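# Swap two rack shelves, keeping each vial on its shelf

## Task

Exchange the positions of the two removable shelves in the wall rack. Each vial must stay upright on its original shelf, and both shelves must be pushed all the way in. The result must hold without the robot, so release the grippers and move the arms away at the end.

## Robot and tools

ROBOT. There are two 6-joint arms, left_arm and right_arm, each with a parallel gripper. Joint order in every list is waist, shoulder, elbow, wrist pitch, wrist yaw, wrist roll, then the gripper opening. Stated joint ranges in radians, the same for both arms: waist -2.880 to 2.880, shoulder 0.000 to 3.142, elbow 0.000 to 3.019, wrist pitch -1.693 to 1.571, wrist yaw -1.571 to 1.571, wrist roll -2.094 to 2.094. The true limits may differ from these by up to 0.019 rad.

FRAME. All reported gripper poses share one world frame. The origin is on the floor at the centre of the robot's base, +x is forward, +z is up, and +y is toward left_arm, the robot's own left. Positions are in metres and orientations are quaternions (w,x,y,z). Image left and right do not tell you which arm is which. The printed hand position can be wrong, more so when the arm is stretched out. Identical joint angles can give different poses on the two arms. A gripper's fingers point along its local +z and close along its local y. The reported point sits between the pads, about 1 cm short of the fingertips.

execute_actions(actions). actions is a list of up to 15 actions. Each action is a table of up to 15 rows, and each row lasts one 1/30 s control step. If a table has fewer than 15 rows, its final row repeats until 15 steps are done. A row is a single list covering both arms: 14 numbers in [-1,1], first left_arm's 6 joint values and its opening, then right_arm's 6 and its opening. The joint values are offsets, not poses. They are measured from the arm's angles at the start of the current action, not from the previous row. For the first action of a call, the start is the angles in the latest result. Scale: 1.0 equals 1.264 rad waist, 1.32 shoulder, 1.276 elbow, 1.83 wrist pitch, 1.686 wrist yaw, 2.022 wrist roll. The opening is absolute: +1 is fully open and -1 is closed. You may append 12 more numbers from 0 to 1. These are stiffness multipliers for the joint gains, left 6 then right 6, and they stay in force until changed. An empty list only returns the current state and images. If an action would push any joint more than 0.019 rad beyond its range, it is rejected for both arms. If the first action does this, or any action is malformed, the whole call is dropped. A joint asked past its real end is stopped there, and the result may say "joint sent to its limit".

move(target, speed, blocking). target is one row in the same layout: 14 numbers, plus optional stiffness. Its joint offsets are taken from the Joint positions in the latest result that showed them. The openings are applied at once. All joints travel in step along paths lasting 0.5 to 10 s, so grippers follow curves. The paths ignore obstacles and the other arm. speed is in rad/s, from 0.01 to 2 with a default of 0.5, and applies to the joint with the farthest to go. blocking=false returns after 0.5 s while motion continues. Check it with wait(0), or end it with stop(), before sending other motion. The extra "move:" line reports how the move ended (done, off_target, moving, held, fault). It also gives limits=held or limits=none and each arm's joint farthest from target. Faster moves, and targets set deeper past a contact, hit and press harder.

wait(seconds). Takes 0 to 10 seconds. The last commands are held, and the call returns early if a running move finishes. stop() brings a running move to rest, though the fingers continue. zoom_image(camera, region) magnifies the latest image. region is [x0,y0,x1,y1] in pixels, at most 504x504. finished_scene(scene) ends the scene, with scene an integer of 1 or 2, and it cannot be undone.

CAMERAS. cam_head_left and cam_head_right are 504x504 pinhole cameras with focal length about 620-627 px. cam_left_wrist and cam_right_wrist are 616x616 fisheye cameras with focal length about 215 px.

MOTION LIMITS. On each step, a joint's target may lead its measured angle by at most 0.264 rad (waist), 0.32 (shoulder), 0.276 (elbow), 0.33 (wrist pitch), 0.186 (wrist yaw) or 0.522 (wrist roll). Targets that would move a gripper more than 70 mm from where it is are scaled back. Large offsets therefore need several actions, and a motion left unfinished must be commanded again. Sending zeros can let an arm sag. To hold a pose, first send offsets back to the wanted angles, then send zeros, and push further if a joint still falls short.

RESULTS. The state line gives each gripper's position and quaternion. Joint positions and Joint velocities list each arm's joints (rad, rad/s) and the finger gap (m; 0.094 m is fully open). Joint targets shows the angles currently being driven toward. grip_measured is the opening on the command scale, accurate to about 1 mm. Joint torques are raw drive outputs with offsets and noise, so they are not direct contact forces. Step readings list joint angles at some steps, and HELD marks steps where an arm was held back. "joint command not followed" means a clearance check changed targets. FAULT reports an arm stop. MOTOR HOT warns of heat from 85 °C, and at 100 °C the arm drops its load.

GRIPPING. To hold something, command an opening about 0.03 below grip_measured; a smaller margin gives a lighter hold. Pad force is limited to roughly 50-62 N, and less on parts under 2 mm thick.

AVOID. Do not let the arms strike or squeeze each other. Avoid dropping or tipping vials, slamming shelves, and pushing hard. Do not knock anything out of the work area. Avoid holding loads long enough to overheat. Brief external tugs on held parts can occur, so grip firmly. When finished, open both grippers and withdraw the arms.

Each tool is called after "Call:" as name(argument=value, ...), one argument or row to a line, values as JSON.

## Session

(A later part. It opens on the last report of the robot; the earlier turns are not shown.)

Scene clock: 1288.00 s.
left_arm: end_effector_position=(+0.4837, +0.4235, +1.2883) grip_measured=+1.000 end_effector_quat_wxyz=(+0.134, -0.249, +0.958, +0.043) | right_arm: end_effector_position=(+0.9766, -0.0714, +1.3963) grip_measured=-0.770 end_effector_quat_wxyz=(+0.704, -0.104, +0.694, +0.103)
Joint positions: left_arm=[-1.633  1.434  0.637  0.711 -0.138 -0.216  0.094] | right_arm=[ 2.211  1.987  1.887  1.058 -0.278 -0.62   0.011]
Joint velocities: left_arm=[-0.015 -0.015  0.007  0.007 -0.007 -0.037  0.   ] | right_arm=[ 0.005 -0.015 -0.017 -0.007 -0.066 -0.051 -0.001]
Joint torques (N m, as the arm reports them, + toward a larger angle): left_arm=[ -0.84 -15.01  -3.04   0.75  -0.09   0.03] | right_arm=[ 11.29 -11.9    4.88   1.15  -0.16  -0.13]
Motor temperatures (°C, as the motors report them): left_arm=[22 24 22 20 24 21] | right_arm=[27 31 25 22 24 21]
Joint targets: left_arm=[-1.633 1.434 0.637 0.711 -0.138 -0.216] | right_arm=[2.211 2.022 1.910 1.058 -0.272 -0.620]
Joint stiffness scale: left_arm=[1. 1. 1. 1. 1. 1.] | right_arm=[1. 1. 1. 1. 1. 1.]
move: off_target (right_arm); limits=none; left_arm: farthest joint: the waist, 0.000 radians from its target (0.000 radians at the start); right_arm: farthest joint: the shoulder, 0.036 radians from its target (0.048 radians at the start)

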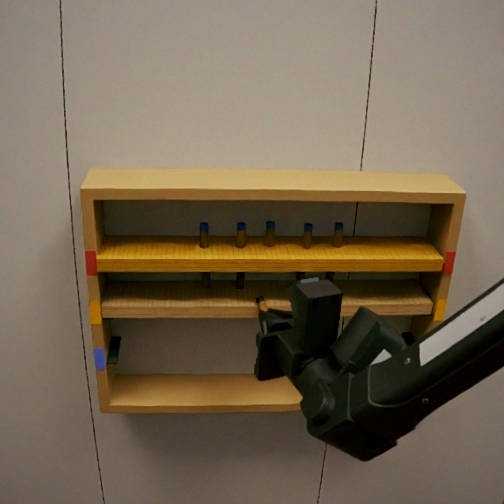

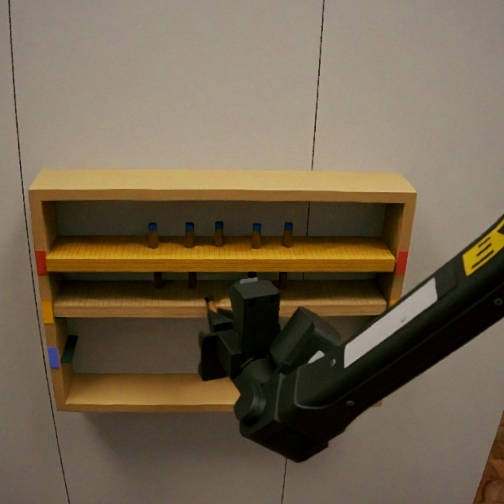

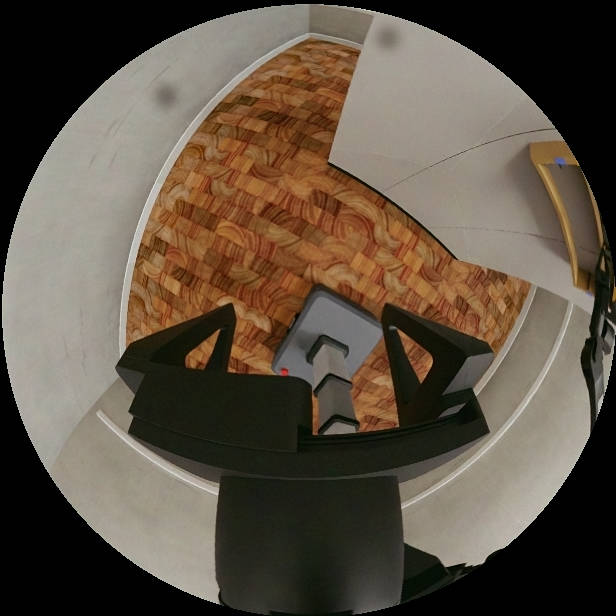

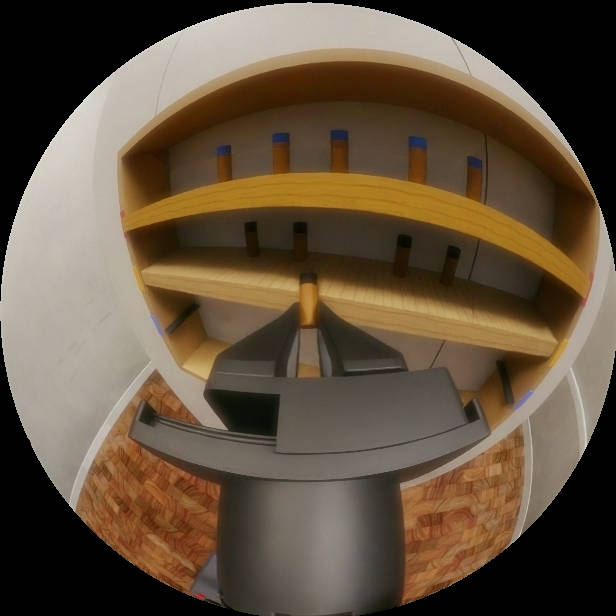

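In contact, starting to rotate. Lower straight ~8 mm with a lighter grip.

Call:
move(
  target=[0,0,0,0,0,0,1,-0.024,0.045,0.04,0,0,0.004,-0.766],
  speed=0.04,
)

Call:
zoom_image(
  camera="cam_right_wrist",
  region=[230,240,390,380],
)

Call:
zoom_image(
  camera="cam_head_left",
  region=[220,260,320,350],
)

Scene clock: 1296.23 s.
left_arm: end_effector_position=(+0.4837, +0.4235, +1.2883) grip_measured=+1.000 end_effector_quat_wxyz=(+0.134, -0.249, +0.958, +0.043) | right_arm: end_effector_position=(+0.9773, -0.0670, +1.3912) grip_measured=-0.765 end_effector_quat_wxyz=(+0.707, -0.105, +0.692, +0.103)
Joint positions: left_arm=[-1.633  1.434  0.637  0.711 -0.138 -0.216  0.094] | right_arm=[ 2.211  2.01   1.916  1.058 -0.283 -0.62   0.011]
Joint velocities: left_arm=[-0.005 -0.005  0.002 -0.007 -0.022 -0.051  0.   ] | right_arm=[ 0.005 -0.015 -0.007 -0.012 -0.022 -0.037  0.   ]
Joint torques (N m, as the arm reports them, + toward a larger angle): left_arm=[ -0.88 -15.02  -3.03   0.74  -0.09   0.03] | right_arm=[  9.25 -12.13   4.87   1.12  -0.17  -0.08]
Motor temperatures (°C, as the motors report them): left_arm=[22 24 22 20 24 21] | right_arm=[27 31 25 22 24 21]
Joint targets: left_arm=[-1.633 1.434 0.637 0.711 -0.138 -0.216] | right_arm=[2.181 2.046 1.938 1.058 -0.278 -0.612]
Joint stiffness scale: left_arm=[1. 1. 1. 1. 1. 1.] | right_arm=[1. 1. 1. 1. 1. 1.]
move: off_target (right_arm); limits=none; left_arm: farthest joint: the waist, 0.000 radians from its target (0.000 radians at the start); right_arm: farthest joint: the shoulder, 0.036 radians from its target (0.060 radians at the start)

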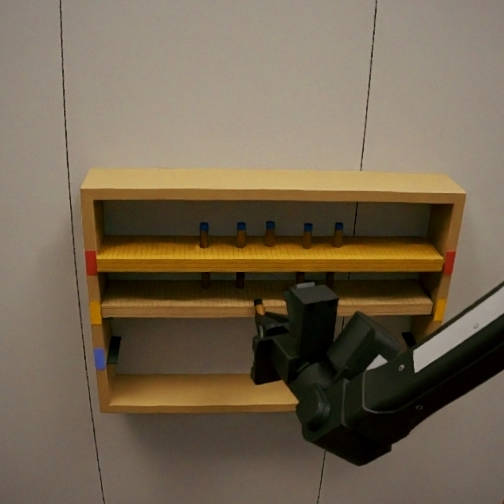

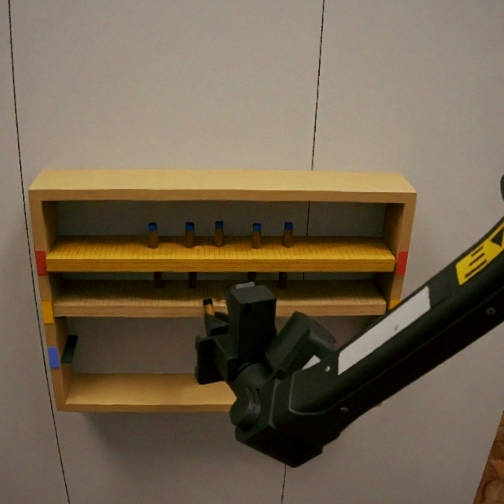

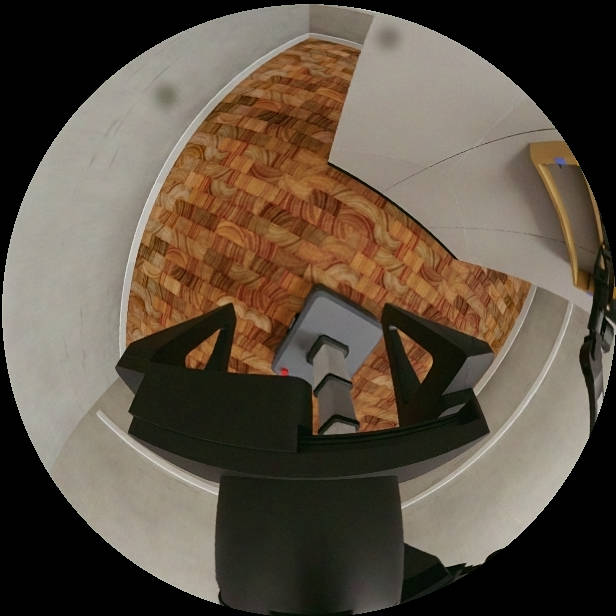

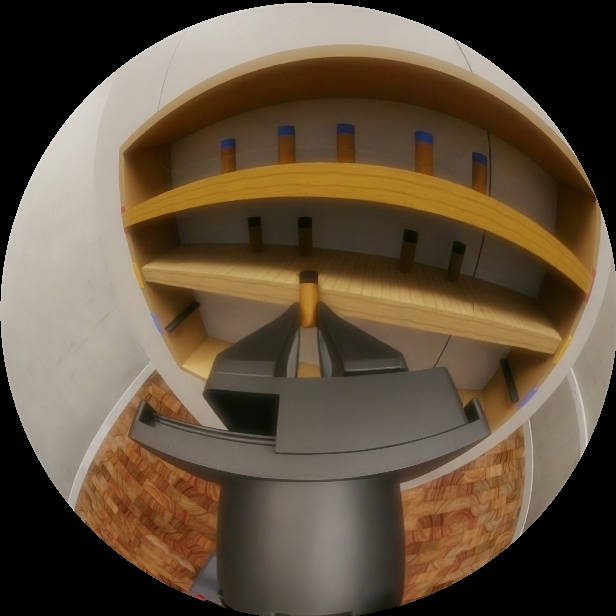

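Region (230, 240, 390, 380) of cam_right_wrist's 616x616 image, scaled by 3.150, with more detail than that image has; it fills the top 441 rows of this view, and the rest is white.

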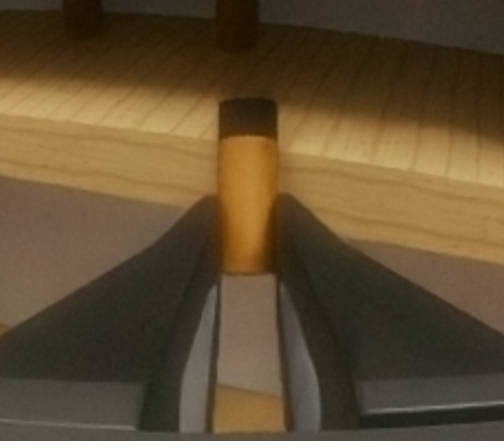

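Region (220, 260, 320, 350) of cam_head_left's 504x504 image, scaled by 5.040, with more detail than that image has; it fills the top 454 rows of this view, and the rest is white.

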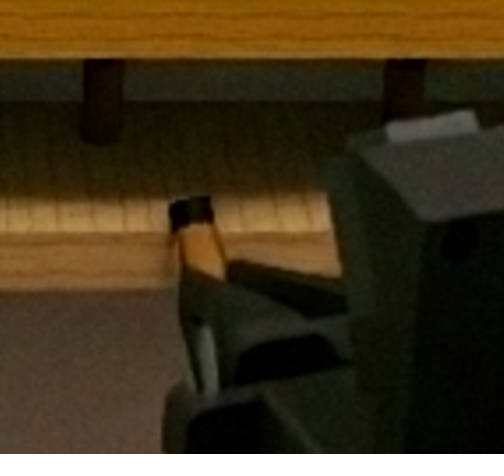

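Call:
move(
  target=[0,0,0,0,0,0,1,-0.024,0.045,0.05,-0.012,0,0.004,-0.766],
  speed=0.04,
)

Call:
zoom_image(
  camera="cam_right_wrist",
  region=[230,240,390,380],
)

Call:
zoom_image(
  camera="cam_head_left",
  region=[220,260,320,350],
)

Scene clock: 1305.87 s.
left_arm: end_effector_position=(+0.4837, +0.4235, +1.2883) grip_measured=+1.000 end_effector_quat_wxyz=(+0.134, -0.249, +0.958, +0.043) | right_arm: end_effector_position=(+0.9804, -0.0639, +1.3876) grip_measured=-0.764 end_effector_quat_wxyz=(+0.712, -0.104, +0.688, +0.101)
Joint positions: left_arm=[-1.633  1.434  0.637  0.711 -0.138 -0.216  0.094] | right_arm=[ 2.211  2.035  1.954  1.058 -0.287 -0.62   0.011]
Joint velocities: left_arm=[-0.024  0.005 -0.007 -0.007  0.007 -0.007  0.   ] | right_arm=[-0.015  0.005 -0.002 -0.012 -0.051 -0.022 -0.001]
Joint torques (N m, as the arm reports them, + toward a larger angle): left_arm=[ -0.81 -14.99  -3.03   0.75  -0.09   0.04] | right_arm=[  9.44 -12.14   5.25   0.38  -0.24  -0.08]
Motor temperatures (°C, as the motors report them): left_arm=[22 24 22 20 24 21] | right_arm=[27 31 25 22 24 21]
Joint targets: left_arm=[-1.633 1.434 0.637 0.711 -0.138 -0.216] | right_arm=[2.181 2.070 1.980 1.036 -0.283 -0.612]
Joint stiffness scale: left_arm=[1. 1. 1. 1. 1. 1.] | right_arm=[1. 1. 1. 1. 1. 1.]
move: off_target (right_arm); limits=none; left_arm: farthest joint: the waist, 0.000 radians from its target (0.000 radians at the start); right_arm: farthest joint: the shoulder, 0.034 radians from its target (0.059 radians at the start)

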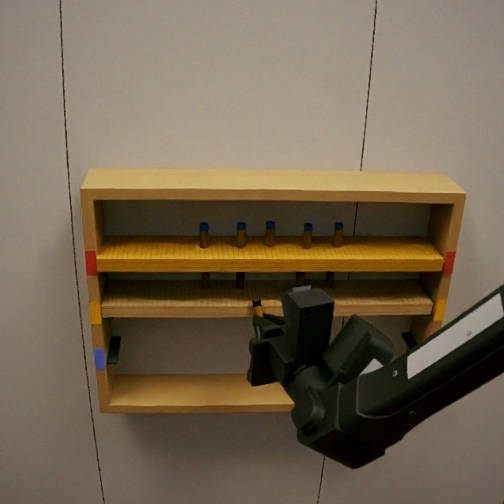

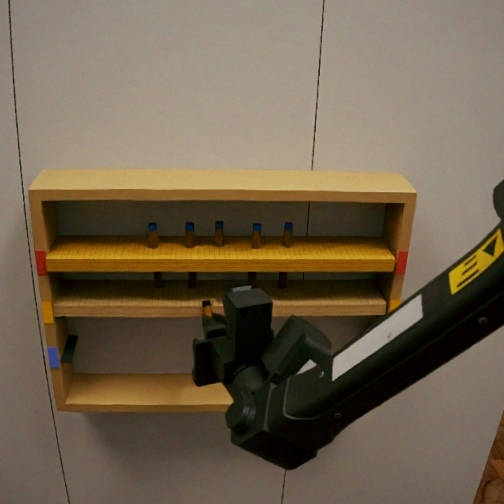

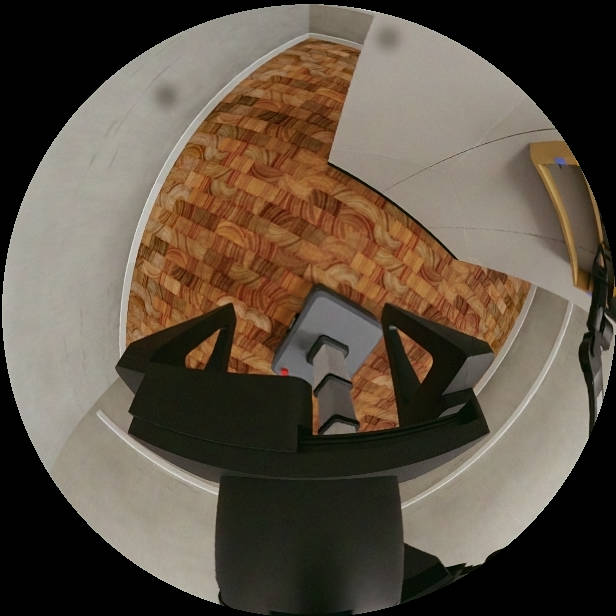

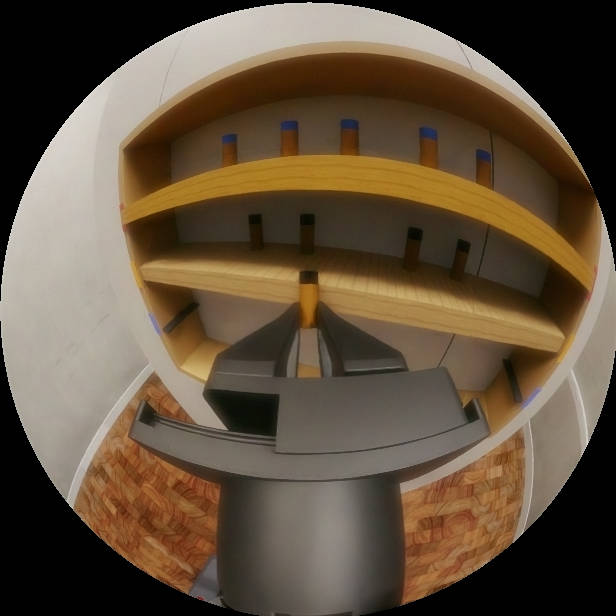

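Region (230, 240, 390, 380) of cam_right_wrist's 616x616 image, scaled by 3.150, with more detail than that image has; it fills the top 441 rows of this view, and the rest is white.

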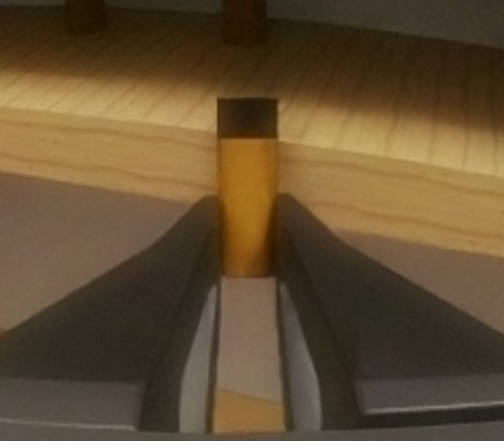

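Region (220, 260, 320, 350) of cam_head_left's 504x504 image, scaled by 5.040, with more detail than that image has; it fills the top 454 rows of this view, and the rest is white.

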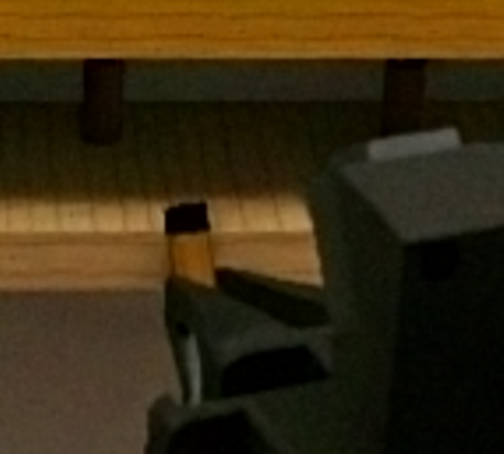

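Call:
move(
  target=[0,0,0,0,0,0,1,0,0.033,0.04,-0.024,0,0,-0.766],
  speed=0.04,
)

Call:
zoom_image(
  camera="cam_right_wrist",
  region=[230,240,390,380],
)

Call:
zoom_image(
  camera="cam_head_left",
  region=[220,260,320,350],
)

Scene clock: 1314.13 s.
left_arm: end_effector_position=(+0.4837, +0.4235, +1.2883) grip_measured=+1.000 end_effector_quat_wxyz=(+0.134, -0.249, +0.958, +0.043) | right_arm: end_effector_position=(+0.9830, -0.0613, +1.3852) grip_measured=-0.764 end_effector_quat_wxyz=(+0.711, -0.106, +0.687, +0.104)
Joint positions: left_arm=[-1.633  1.434  0.637  0.711 -0.138 -0.216  0.094] | right_arm=[ 2.211  2.046  1.975  1.044 -0.292 -0.62   0.011]
Joint velocities: left_arm=[ 0.005 -0.005  0.007 -0.017 -0.051  0.007  0.   ] | right_arm=[ 0.005  0.005 -0.017 -0.007  0.066 -0.051 -0.   ]
Joint torques (N m, as the arm reports them, + toward a larger angle): left_arm=[ -0.81 -14.98  -3.03   0.72  -0.09   0.03] | right_arm=[ 11.84 -12.26   5.53   0.09  -0.16  -0.15]
Motor temperatures (°C, as the motors report them): left_arm=[22 24 22 20 24 21] | right_arm=[27 31 25 22 24 21]
Joint targets: left_arm=[-1.633 1.434 0.637 0.711 -0.138 -0.216] | right_arm=[2.211 2.079 2.004 1.014 -0.287 -0.620]
Joint stiffness scale: left_arm=[1. 1. 1. 1. 1. 1.] | right_arm=[1. 1. 1. 1. 1. 1.]
move: off_target (right_arm); limits=none; left_arm: farthest joint: the waist, 0.000 radians from its target (0.000 radians at the start); right_arm: farthest joint: the shoulder, 0.033 radians from its target (0.044 radians at the start)

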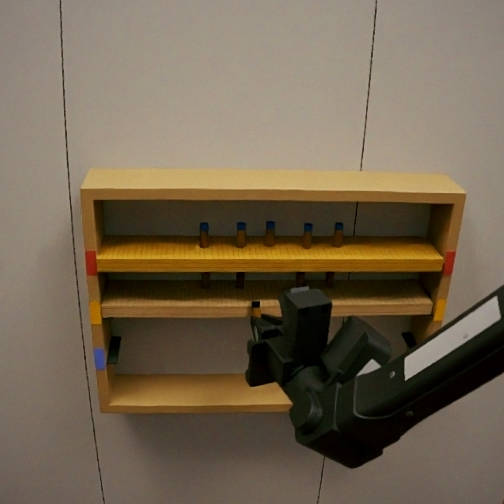

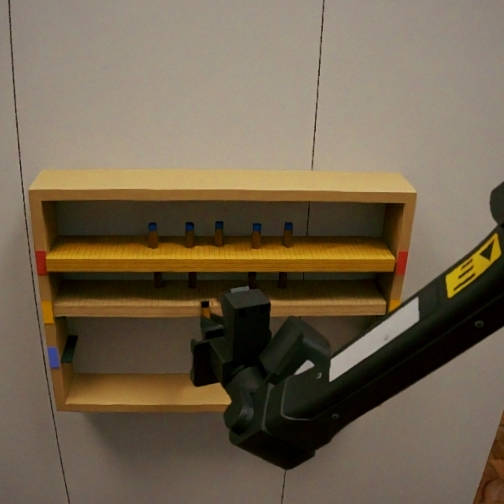

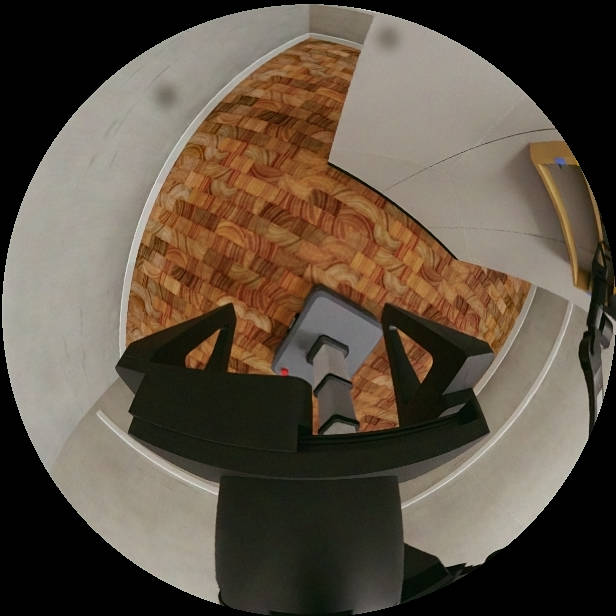

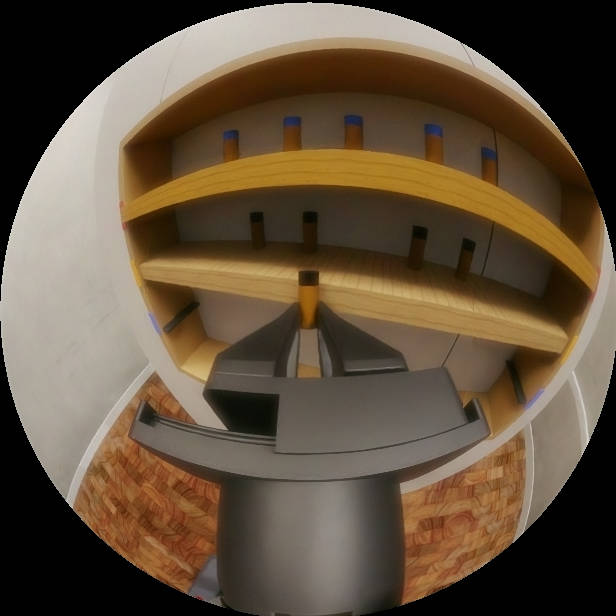

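Region (230, 240, 390, 380) of cam_right_wrist's 616x616 image, scaled by 3.150, with more detail than that image has; it fills the top 441 rows of this view, and the rest is white.

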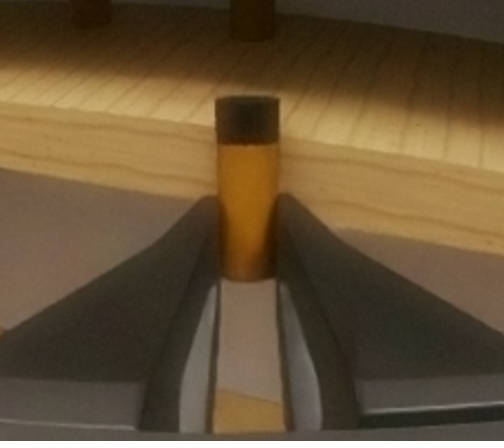

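Region (220, 260, 320, 350) of cam_head_left's 504x504 image, scaled by 5.040, with more detail than that image has; it fills the top 454 rows of this view, and the rest is white.

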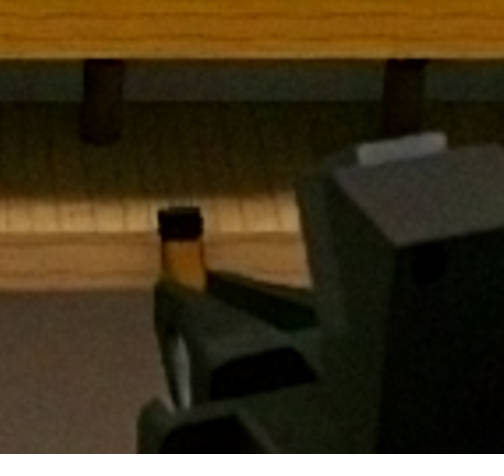

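Call:
move(
  target=[0,0,0,0,0,0,1,0,0.035,0.046,-0.027,0,0,-0.766],
  speed=0.04,
)

Call:
zoom_image(
  camera="cam_right_wrist",
  region=[230,240,390,380],
)

Call:
zoom_image(
  camera="cam_head_left",
  region=[220,260,320,350],
)

Scene clock: 1320.23 s.
left_arm: end_effector_position=(+0.4837, +0.4235, +1.2883) grip_measured=+1.000 end_effector_quat_wxyz=(+0.134, -0.249, +0.958, +0.043) | right_arm: end_effector_position=(+0.9803, -0.0508, +1.3712) grip_measured=-0.764 end_effector_quat_wxyz=(+0.701, -0.112, +0.695, +0.114)
Joint positions: left_arm=[-1.633  1.434  0.637  0.711 -0.138 -0.216  0.094] | right_arm=[ 2.211  2.072  2.003  1.006 -0.297 -0.62   0.011]
Joint velocities: left_arm=[-0.015  0.005 -0.022  0.002  0.066 -0.007  0.   ] | right_arm=[ 0.015  0.015 -0.012 -0.017 -0.037  0.022  0.001]
Joint torques (N m, as the arm reports them, + toward a larger angle): left_arm=[ -0.73 -14.97  -3.04   0.75  -0.09   0.03] | right_arm=[ 12.18 -13.03   5.61   0.69  -0.2   -0.16]
Motor temperatures (°C, as the motors report them): left_arm=[22 24 22 20 24 21] | right_arm=[27 31 25 22 24 21]
Joint targets: left_arm=[-1.633 1.434 0.637 0.711 -0.138 -0.216] | right_arm=[2.211 2.092 2.034 0.994 -0.292 -0.620]
Joint stiffness scale: left_arm=[1. 1. 1. 1. 1. 1.] | right_arm=[1. 1. 1. 1. 1. 1.]
move: off_target (right_arm); limits=none; left_arm: farthest joint: the waist, 0.000 radians from its target (0.000 radians at the start); right_arm: farthest joint: the elbow, 0.030 radians from its target (0.059 radians at the start)

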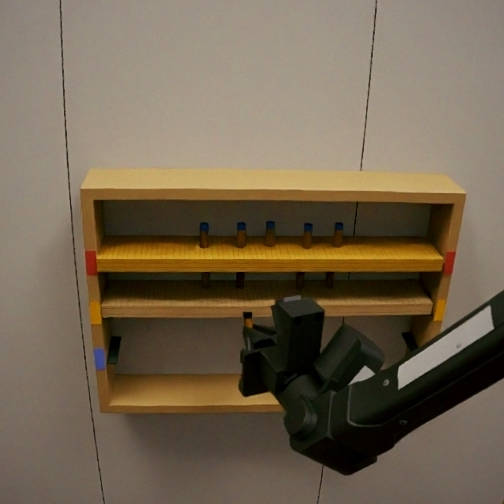

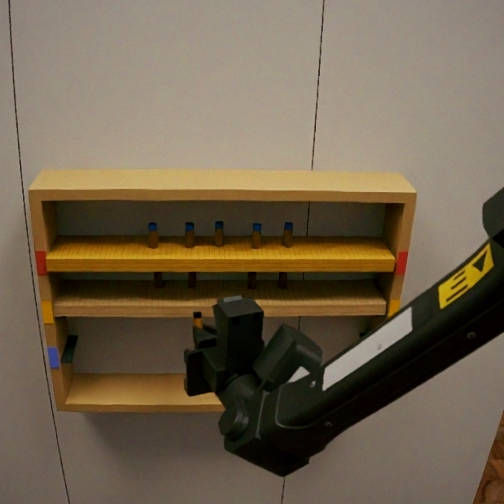

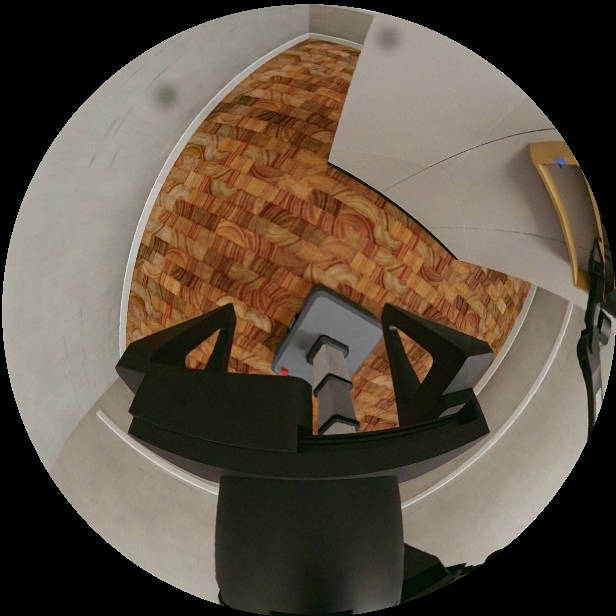

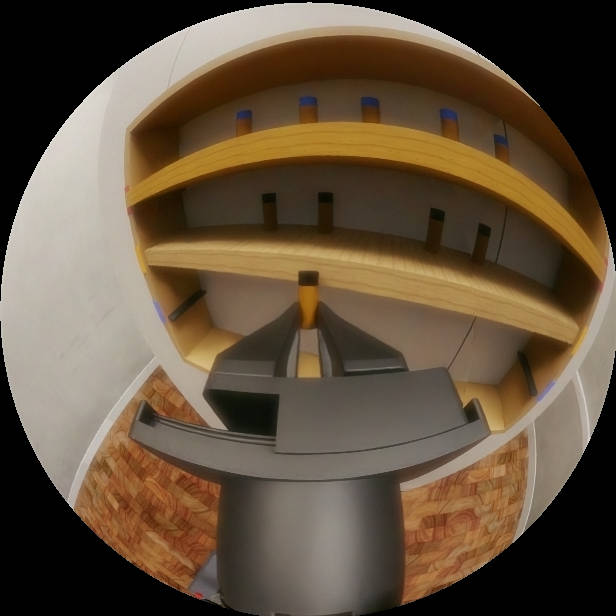

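Region (230, 240, 390, 380) of cam_right_wrist's 616x616 image, scaled by 3.150, with more detail than that image has; it fills the top 441 rows of this view, and the rest is white.

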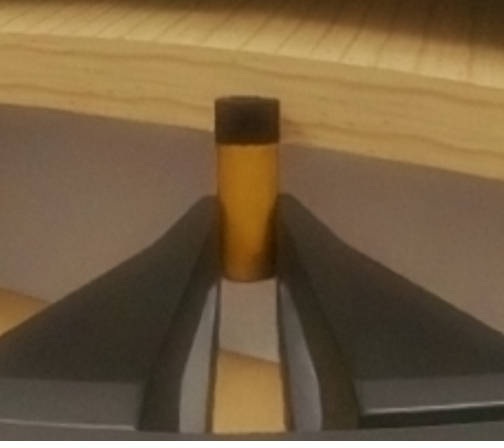

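Region (220, 260, 320, 350) of cam_head_left's 504x504 image, scaled by 5.040, with more detail than that image has; it fills the top 454 rows of this view, and the rest is white.

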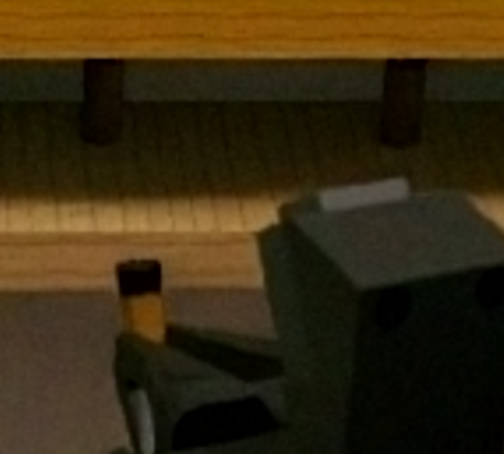

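Call:
move(
  target=[0,0,0,0,0,0,1,0,0.012,0.048,-0.006,0,0,-0.766],
  speed=0.04,
)

Call:
zoom_image(
  camera="cam_right_wrist",
  region=[230,240,390,380],
)

Call:
zoom_image(
  camera="cam_head_left",
  region=[200,270,300,360],
)

Scene clock: 1328.03 s.
left_arm: end_effector_position=(+0.4837, +0.4235, +1.2883) grip_measured=+1.000 end_effector_quat_wxyz=(+0.134, -0.249, +0.958, +0.043) | right_arm: end_effector_position=(+0.9827, -0.0510, +1.3714) grip_measured=-0.764 end_effector_quat_wxyz=(+0.703, -0.111, +0.693, +0.113)
Joint positions: left_arm=[-1.633  1.434  0.637  0.711 -0.138 -0.216  0.094] | right_arm=[ 2.211  2.078  2.018  1.006 -0.297 -0.62   0.011]
Joint velocities: left_arm=[ 0.005  0.005 -0.007  0.002 -0.066  0.007  0.   ] | right_arm=[-0.005 -0.015 -0.017 -0.012 -0.11   0.051  0.001]
Joint torques (N m, as the arm reports them, + toward a larger angle): left_arm=[ -0.86 -14.98  -3.03   0.76  -0.09   0.02] | right_arm=[ 12.24 -14.03   6.7    0.73  -0.37  -0.16]
Motor temperatures (°C, as the motors report them): left_arm=[22 24 22 20 24 21] | right_arm=[27 31 25 22 24 21]
Joint targets: left_arm=[-1.633 1.434 0.637 0.711 -0.138 -0.216] | right_arm=[2.211 2.087 2.065 0.995 -0.297 -0.620]
Joint stiffness scale: left_arm=[1. 1. 1. 1. 1. 1.] | right_arm=[1. 1. 1. 1. 1. 1.]
move: off_target (right_arm); limits=none; left_arm: farthest joint: the waist, 0.000 radians from its target (0.000 radians at the start); right_arm: farthest joint: the elbow, 0.046 radians from its target (0.061 radians at the start)

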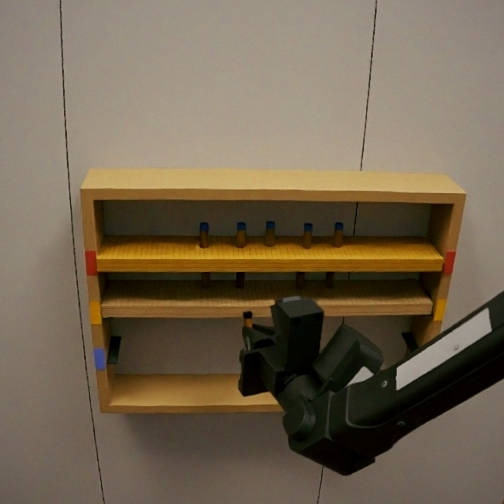

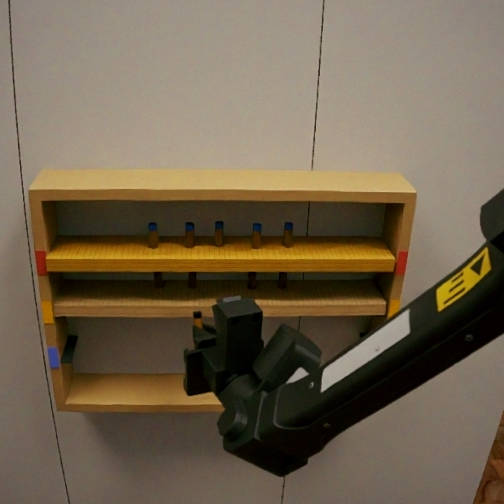

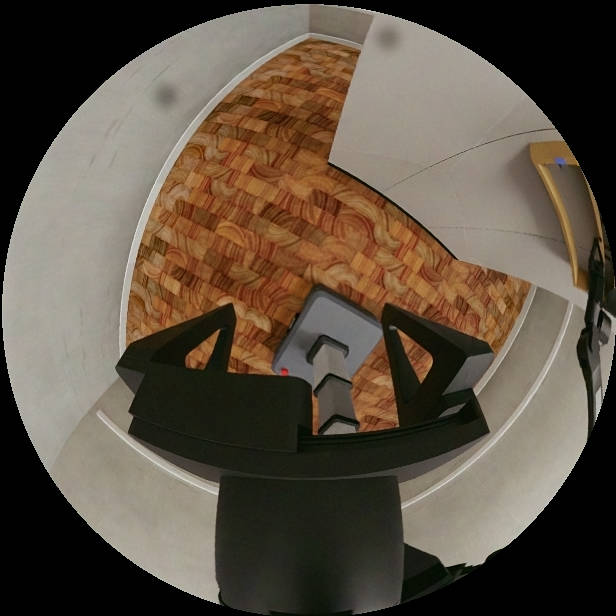

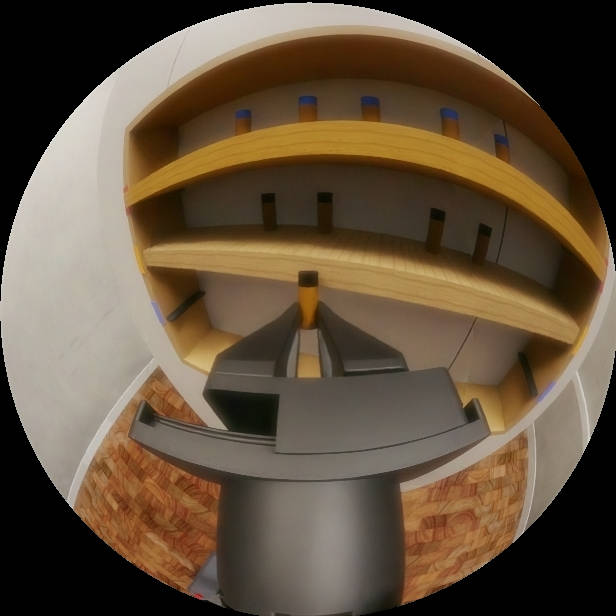

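Region (230, 240, 390, 380) of cam_right_wrist's 616x616 image, scaled by 3.150, with more detail than that image has; it fills the top 441 rows of this view, and the rest is white.

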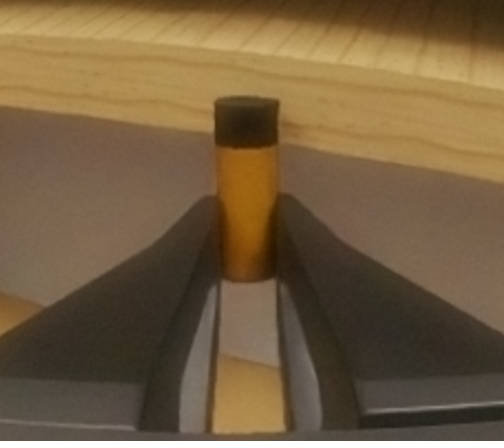

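Region (200, 270, 300, 360) of cam_head_left's 504x504 image, scaled by 5.040, with more detail than that image has; it fills the top 454 rows of this view, and the rest is white.

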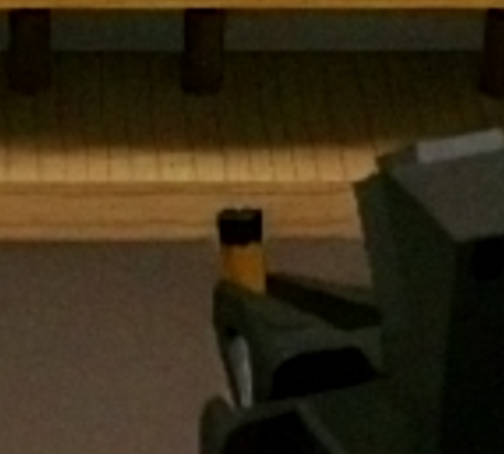

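Call:
move(
  target=[0,0,0,0,0,0,1,0,0.005,0.057,0,0,0,-0.763],
  speed=0.04,
)

Call:
zoom_image(
  camera="cam_right_wrist",
  region=[230,240,390,380],
)

Call:
zoom_image(
  camera="cam_head_left",
  region=[200,270,300,360],
)

Scene clock: 1338.27 s.
left_arm: end_effector_position=(+0.4837, +0.4235, +1.2883) grip_measured=+1.000 end_effector_quat_wxyz=(+0.134, -0.249, +0.958, +0.043) | right_arm: end_effector_position=(+0.9840, -0.0501, +1.3704) grip_measured=-0.762 end_effector_quat_wxyz=(+0.705, -0.110, +0.691, +0.111)
Joint positions: left_arm=[-1.633  1.434  0.637  0.711 -0.138 -0.216  0.094] | right_arm=[ 2.211  2.088  2.033  1.006 -0.298 -0.62   0.011]
Joint velocities: left_arm=[-0.015  0.005 -0.012 -0.007 -0.007 -0.007  0.   ] | right_arm=[-0.005 -0.015 -0.007 -0.007 -0.11  -0.022 -0.001]
Joint torques (N m, as the arm reports them, + toward a larger angle): left_arm=[ -0.78 -15.    -3.05   0.73  -0.09   0.02] | right_arm=[ 12.1  -14.99   7.49   1.12  -0.35  -0.15]
Motor temperatures (°C, as the motors report them): left_arm=[22 24 22 20 24 21] | right_arm=[27 31 25 22 24 21]
Joint targets: left_arm=[-1.633 1.434 0.637 0.711 -0.138 -0.216] | right_arm=[2.211 2.085 2.091 1.006 -0.297 -0.620]
Joint stiffness scale: left_arm=[1. 1. 1. 1. 1. 1.] | right_arm=[1. 1. 1. 1. 1. 1.]
move: off_target (right_arm); limits=none; left_arm: farthest joint: the waist, 0.000 radians from its target (0.000 radians at the start); right_arm: farthest joint: the elbow, 0.057 radians from its target (0.073 radians at the start)

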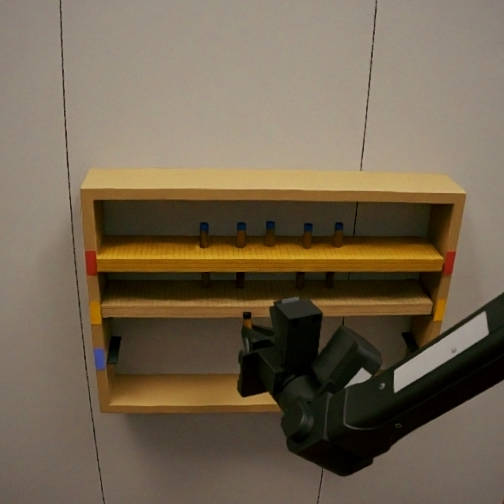

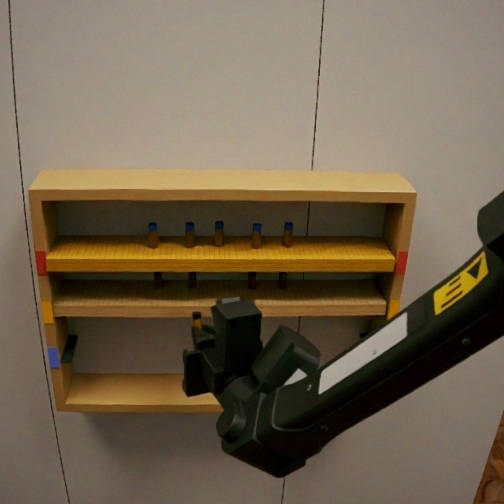

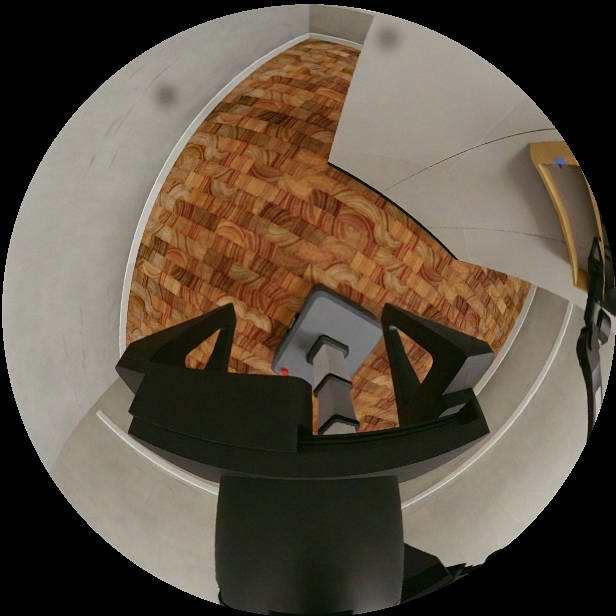

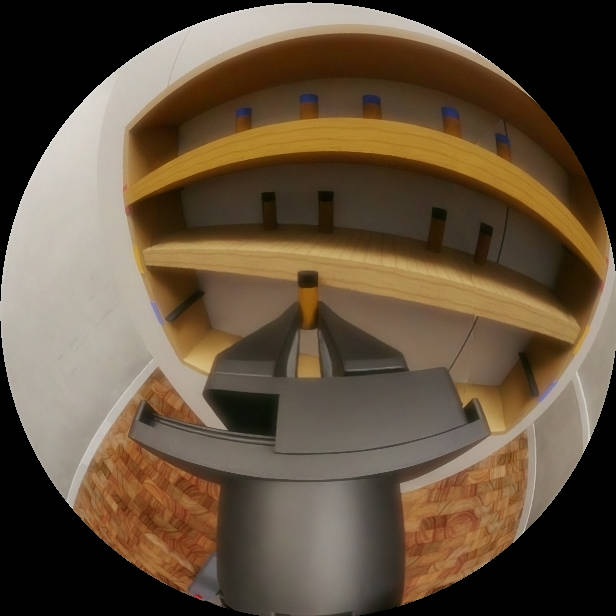

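Region (230, 240, 390, 380) of cam_right_wrist's 616x616 image, scaled by 3.150, with more detail than that image has; it fills the top 441 rows of this view, and the rest is white.

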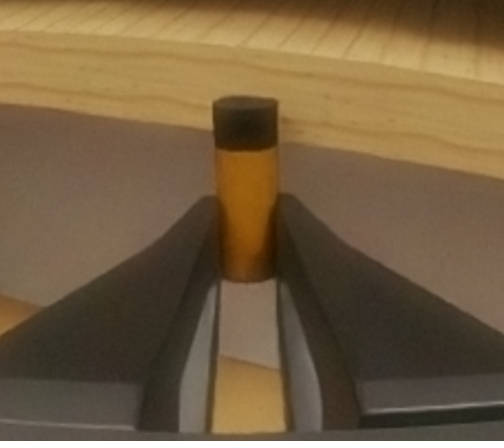

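Region (200, 270, 300, 360) of cam_head_left's 504x504 image, scaled by 5.040, with more detail than that image has; it fills the top 454 rows of this view, and the rest is white.

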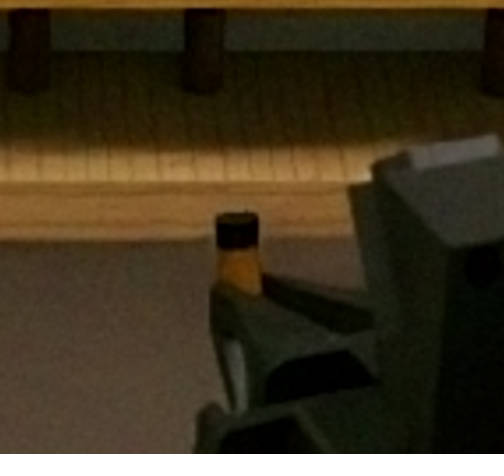

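Call:
move(
  target=[0,0,0,0,0,0,1,0.015,0.01,0.06,-0.012,0,0,-0.76],
  speed=0.04,
)

Call:
zoom_image(
  camera="cam_right_wrist",
  region=[230,240,390,380],
)

Call:
zoom_image(
  camera="cam_head_left",
  region=[200,270,300,360],
)

Scene clock: 1352.40 s.
left_arm: end_effector_position=(+0.4837, +0.4235, +1.2883) grip_measured=+1.000 end_effector_quat_wxyz=(+0.134, -0.249, +0.958, +0.043) | right_arm: end_effector_position=(+0.9873, -0.0486, +1.3682) grip_measured=-0.759 end_effector_quat_wxyz=(+0.705, -0.111, +0.691, +0.112)
Joint positions: left_arm=[-1.633  1.434  0.637  0.711 -0.138 -0.216  0.094] | right_arm=[ 2.211  2.099  2.057  0.992 -0.299 -0.62   0.011]
Joint velocities: left_arm=[-0.005 -0.005 -0.012 -0.017  0.022  0.007  0.   ] | right_arm=[-0.005 -0.024 -0.012 -0.027  0.037  0.007 -0.   ]
Joint torques (N m, as the arm reports them, + toward a larger angle): left_arm=[ -0.84 -15.03  -3.03   0.74  -0.08   0.03] | right_arm=[ 13.7  -14.66   7.26   0.87  -0.32  -0.14]
Motor temperatures (°C, as the motors report them): left_arm=[22 24 22 20 24 21] | right_arm=[27 31 26 22 24 21]
Joint targets: left_arm=[-1.633 1.434 0.637 0.711 -0.138 -0.216] | right_arm=[2.230 2.101 2.110 0.984 -0.298 -0.620]
Joint stiffness scale: left_arm=[1. 1. 1. 1. 1. 1.] | right_arm=[1. 1. 1. 1. 1. 1.]
move: off_target (right_arm); limits=none; left_arm: farthest joint: the waist, 0.000 radians from its target (0.000 radians at the start); right_arm: farthest joint: the elbow, 0.052 radians from its target (0.076 radians at the start)

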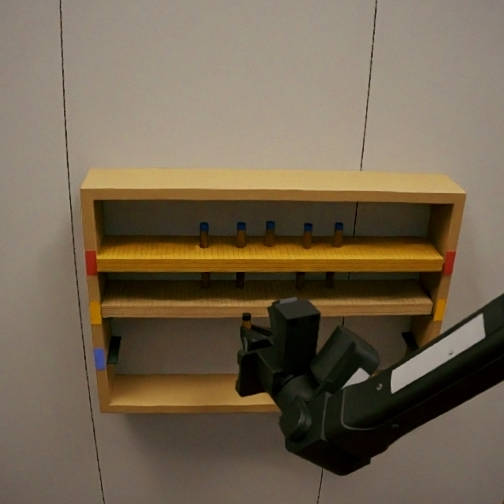

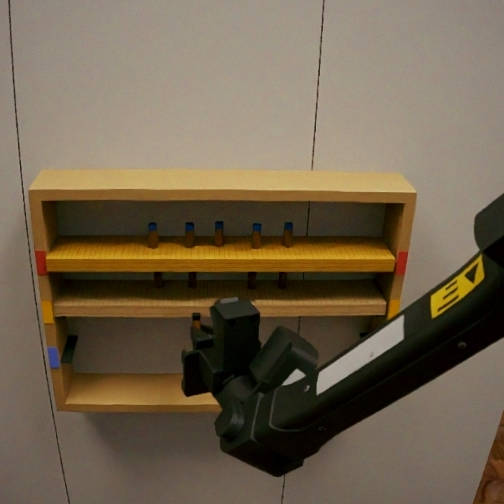

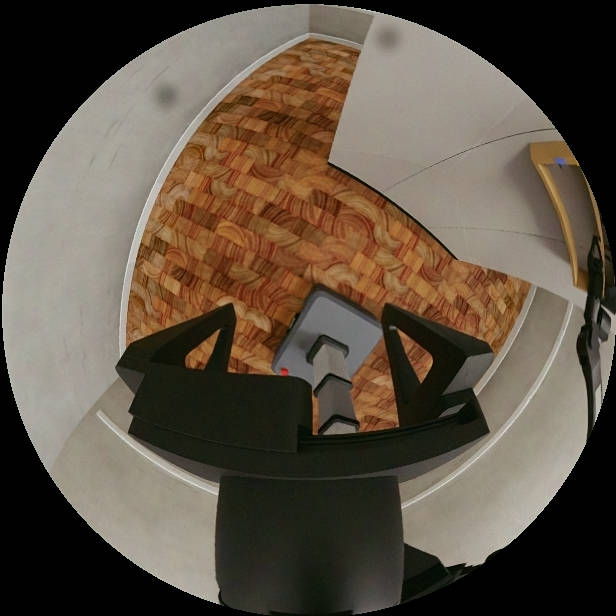

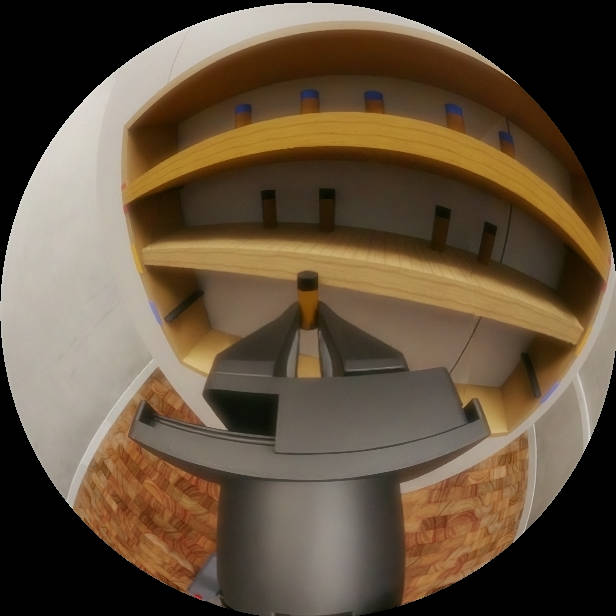

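Region (230, 240, 390, 380) of cam_right_wrist's 616x616 image, scaled by 3.150, with more detail than that image has; it fills the top 441 rows of this view, and the rest is white.

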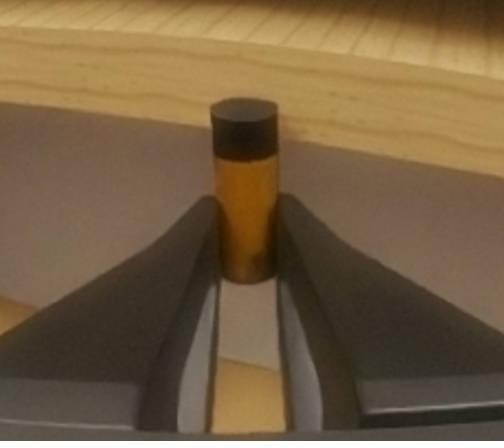

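Region (200, 270, 300, 360) of cam_head_left's 504x504 image, scaled by 5.040, with more detail than that image has; it fills the top 454 rows of this view, and the rest is white.

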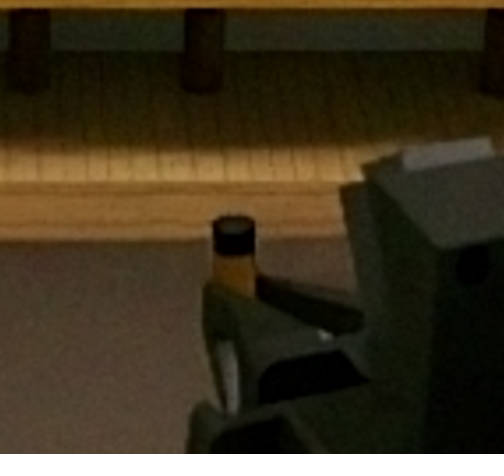

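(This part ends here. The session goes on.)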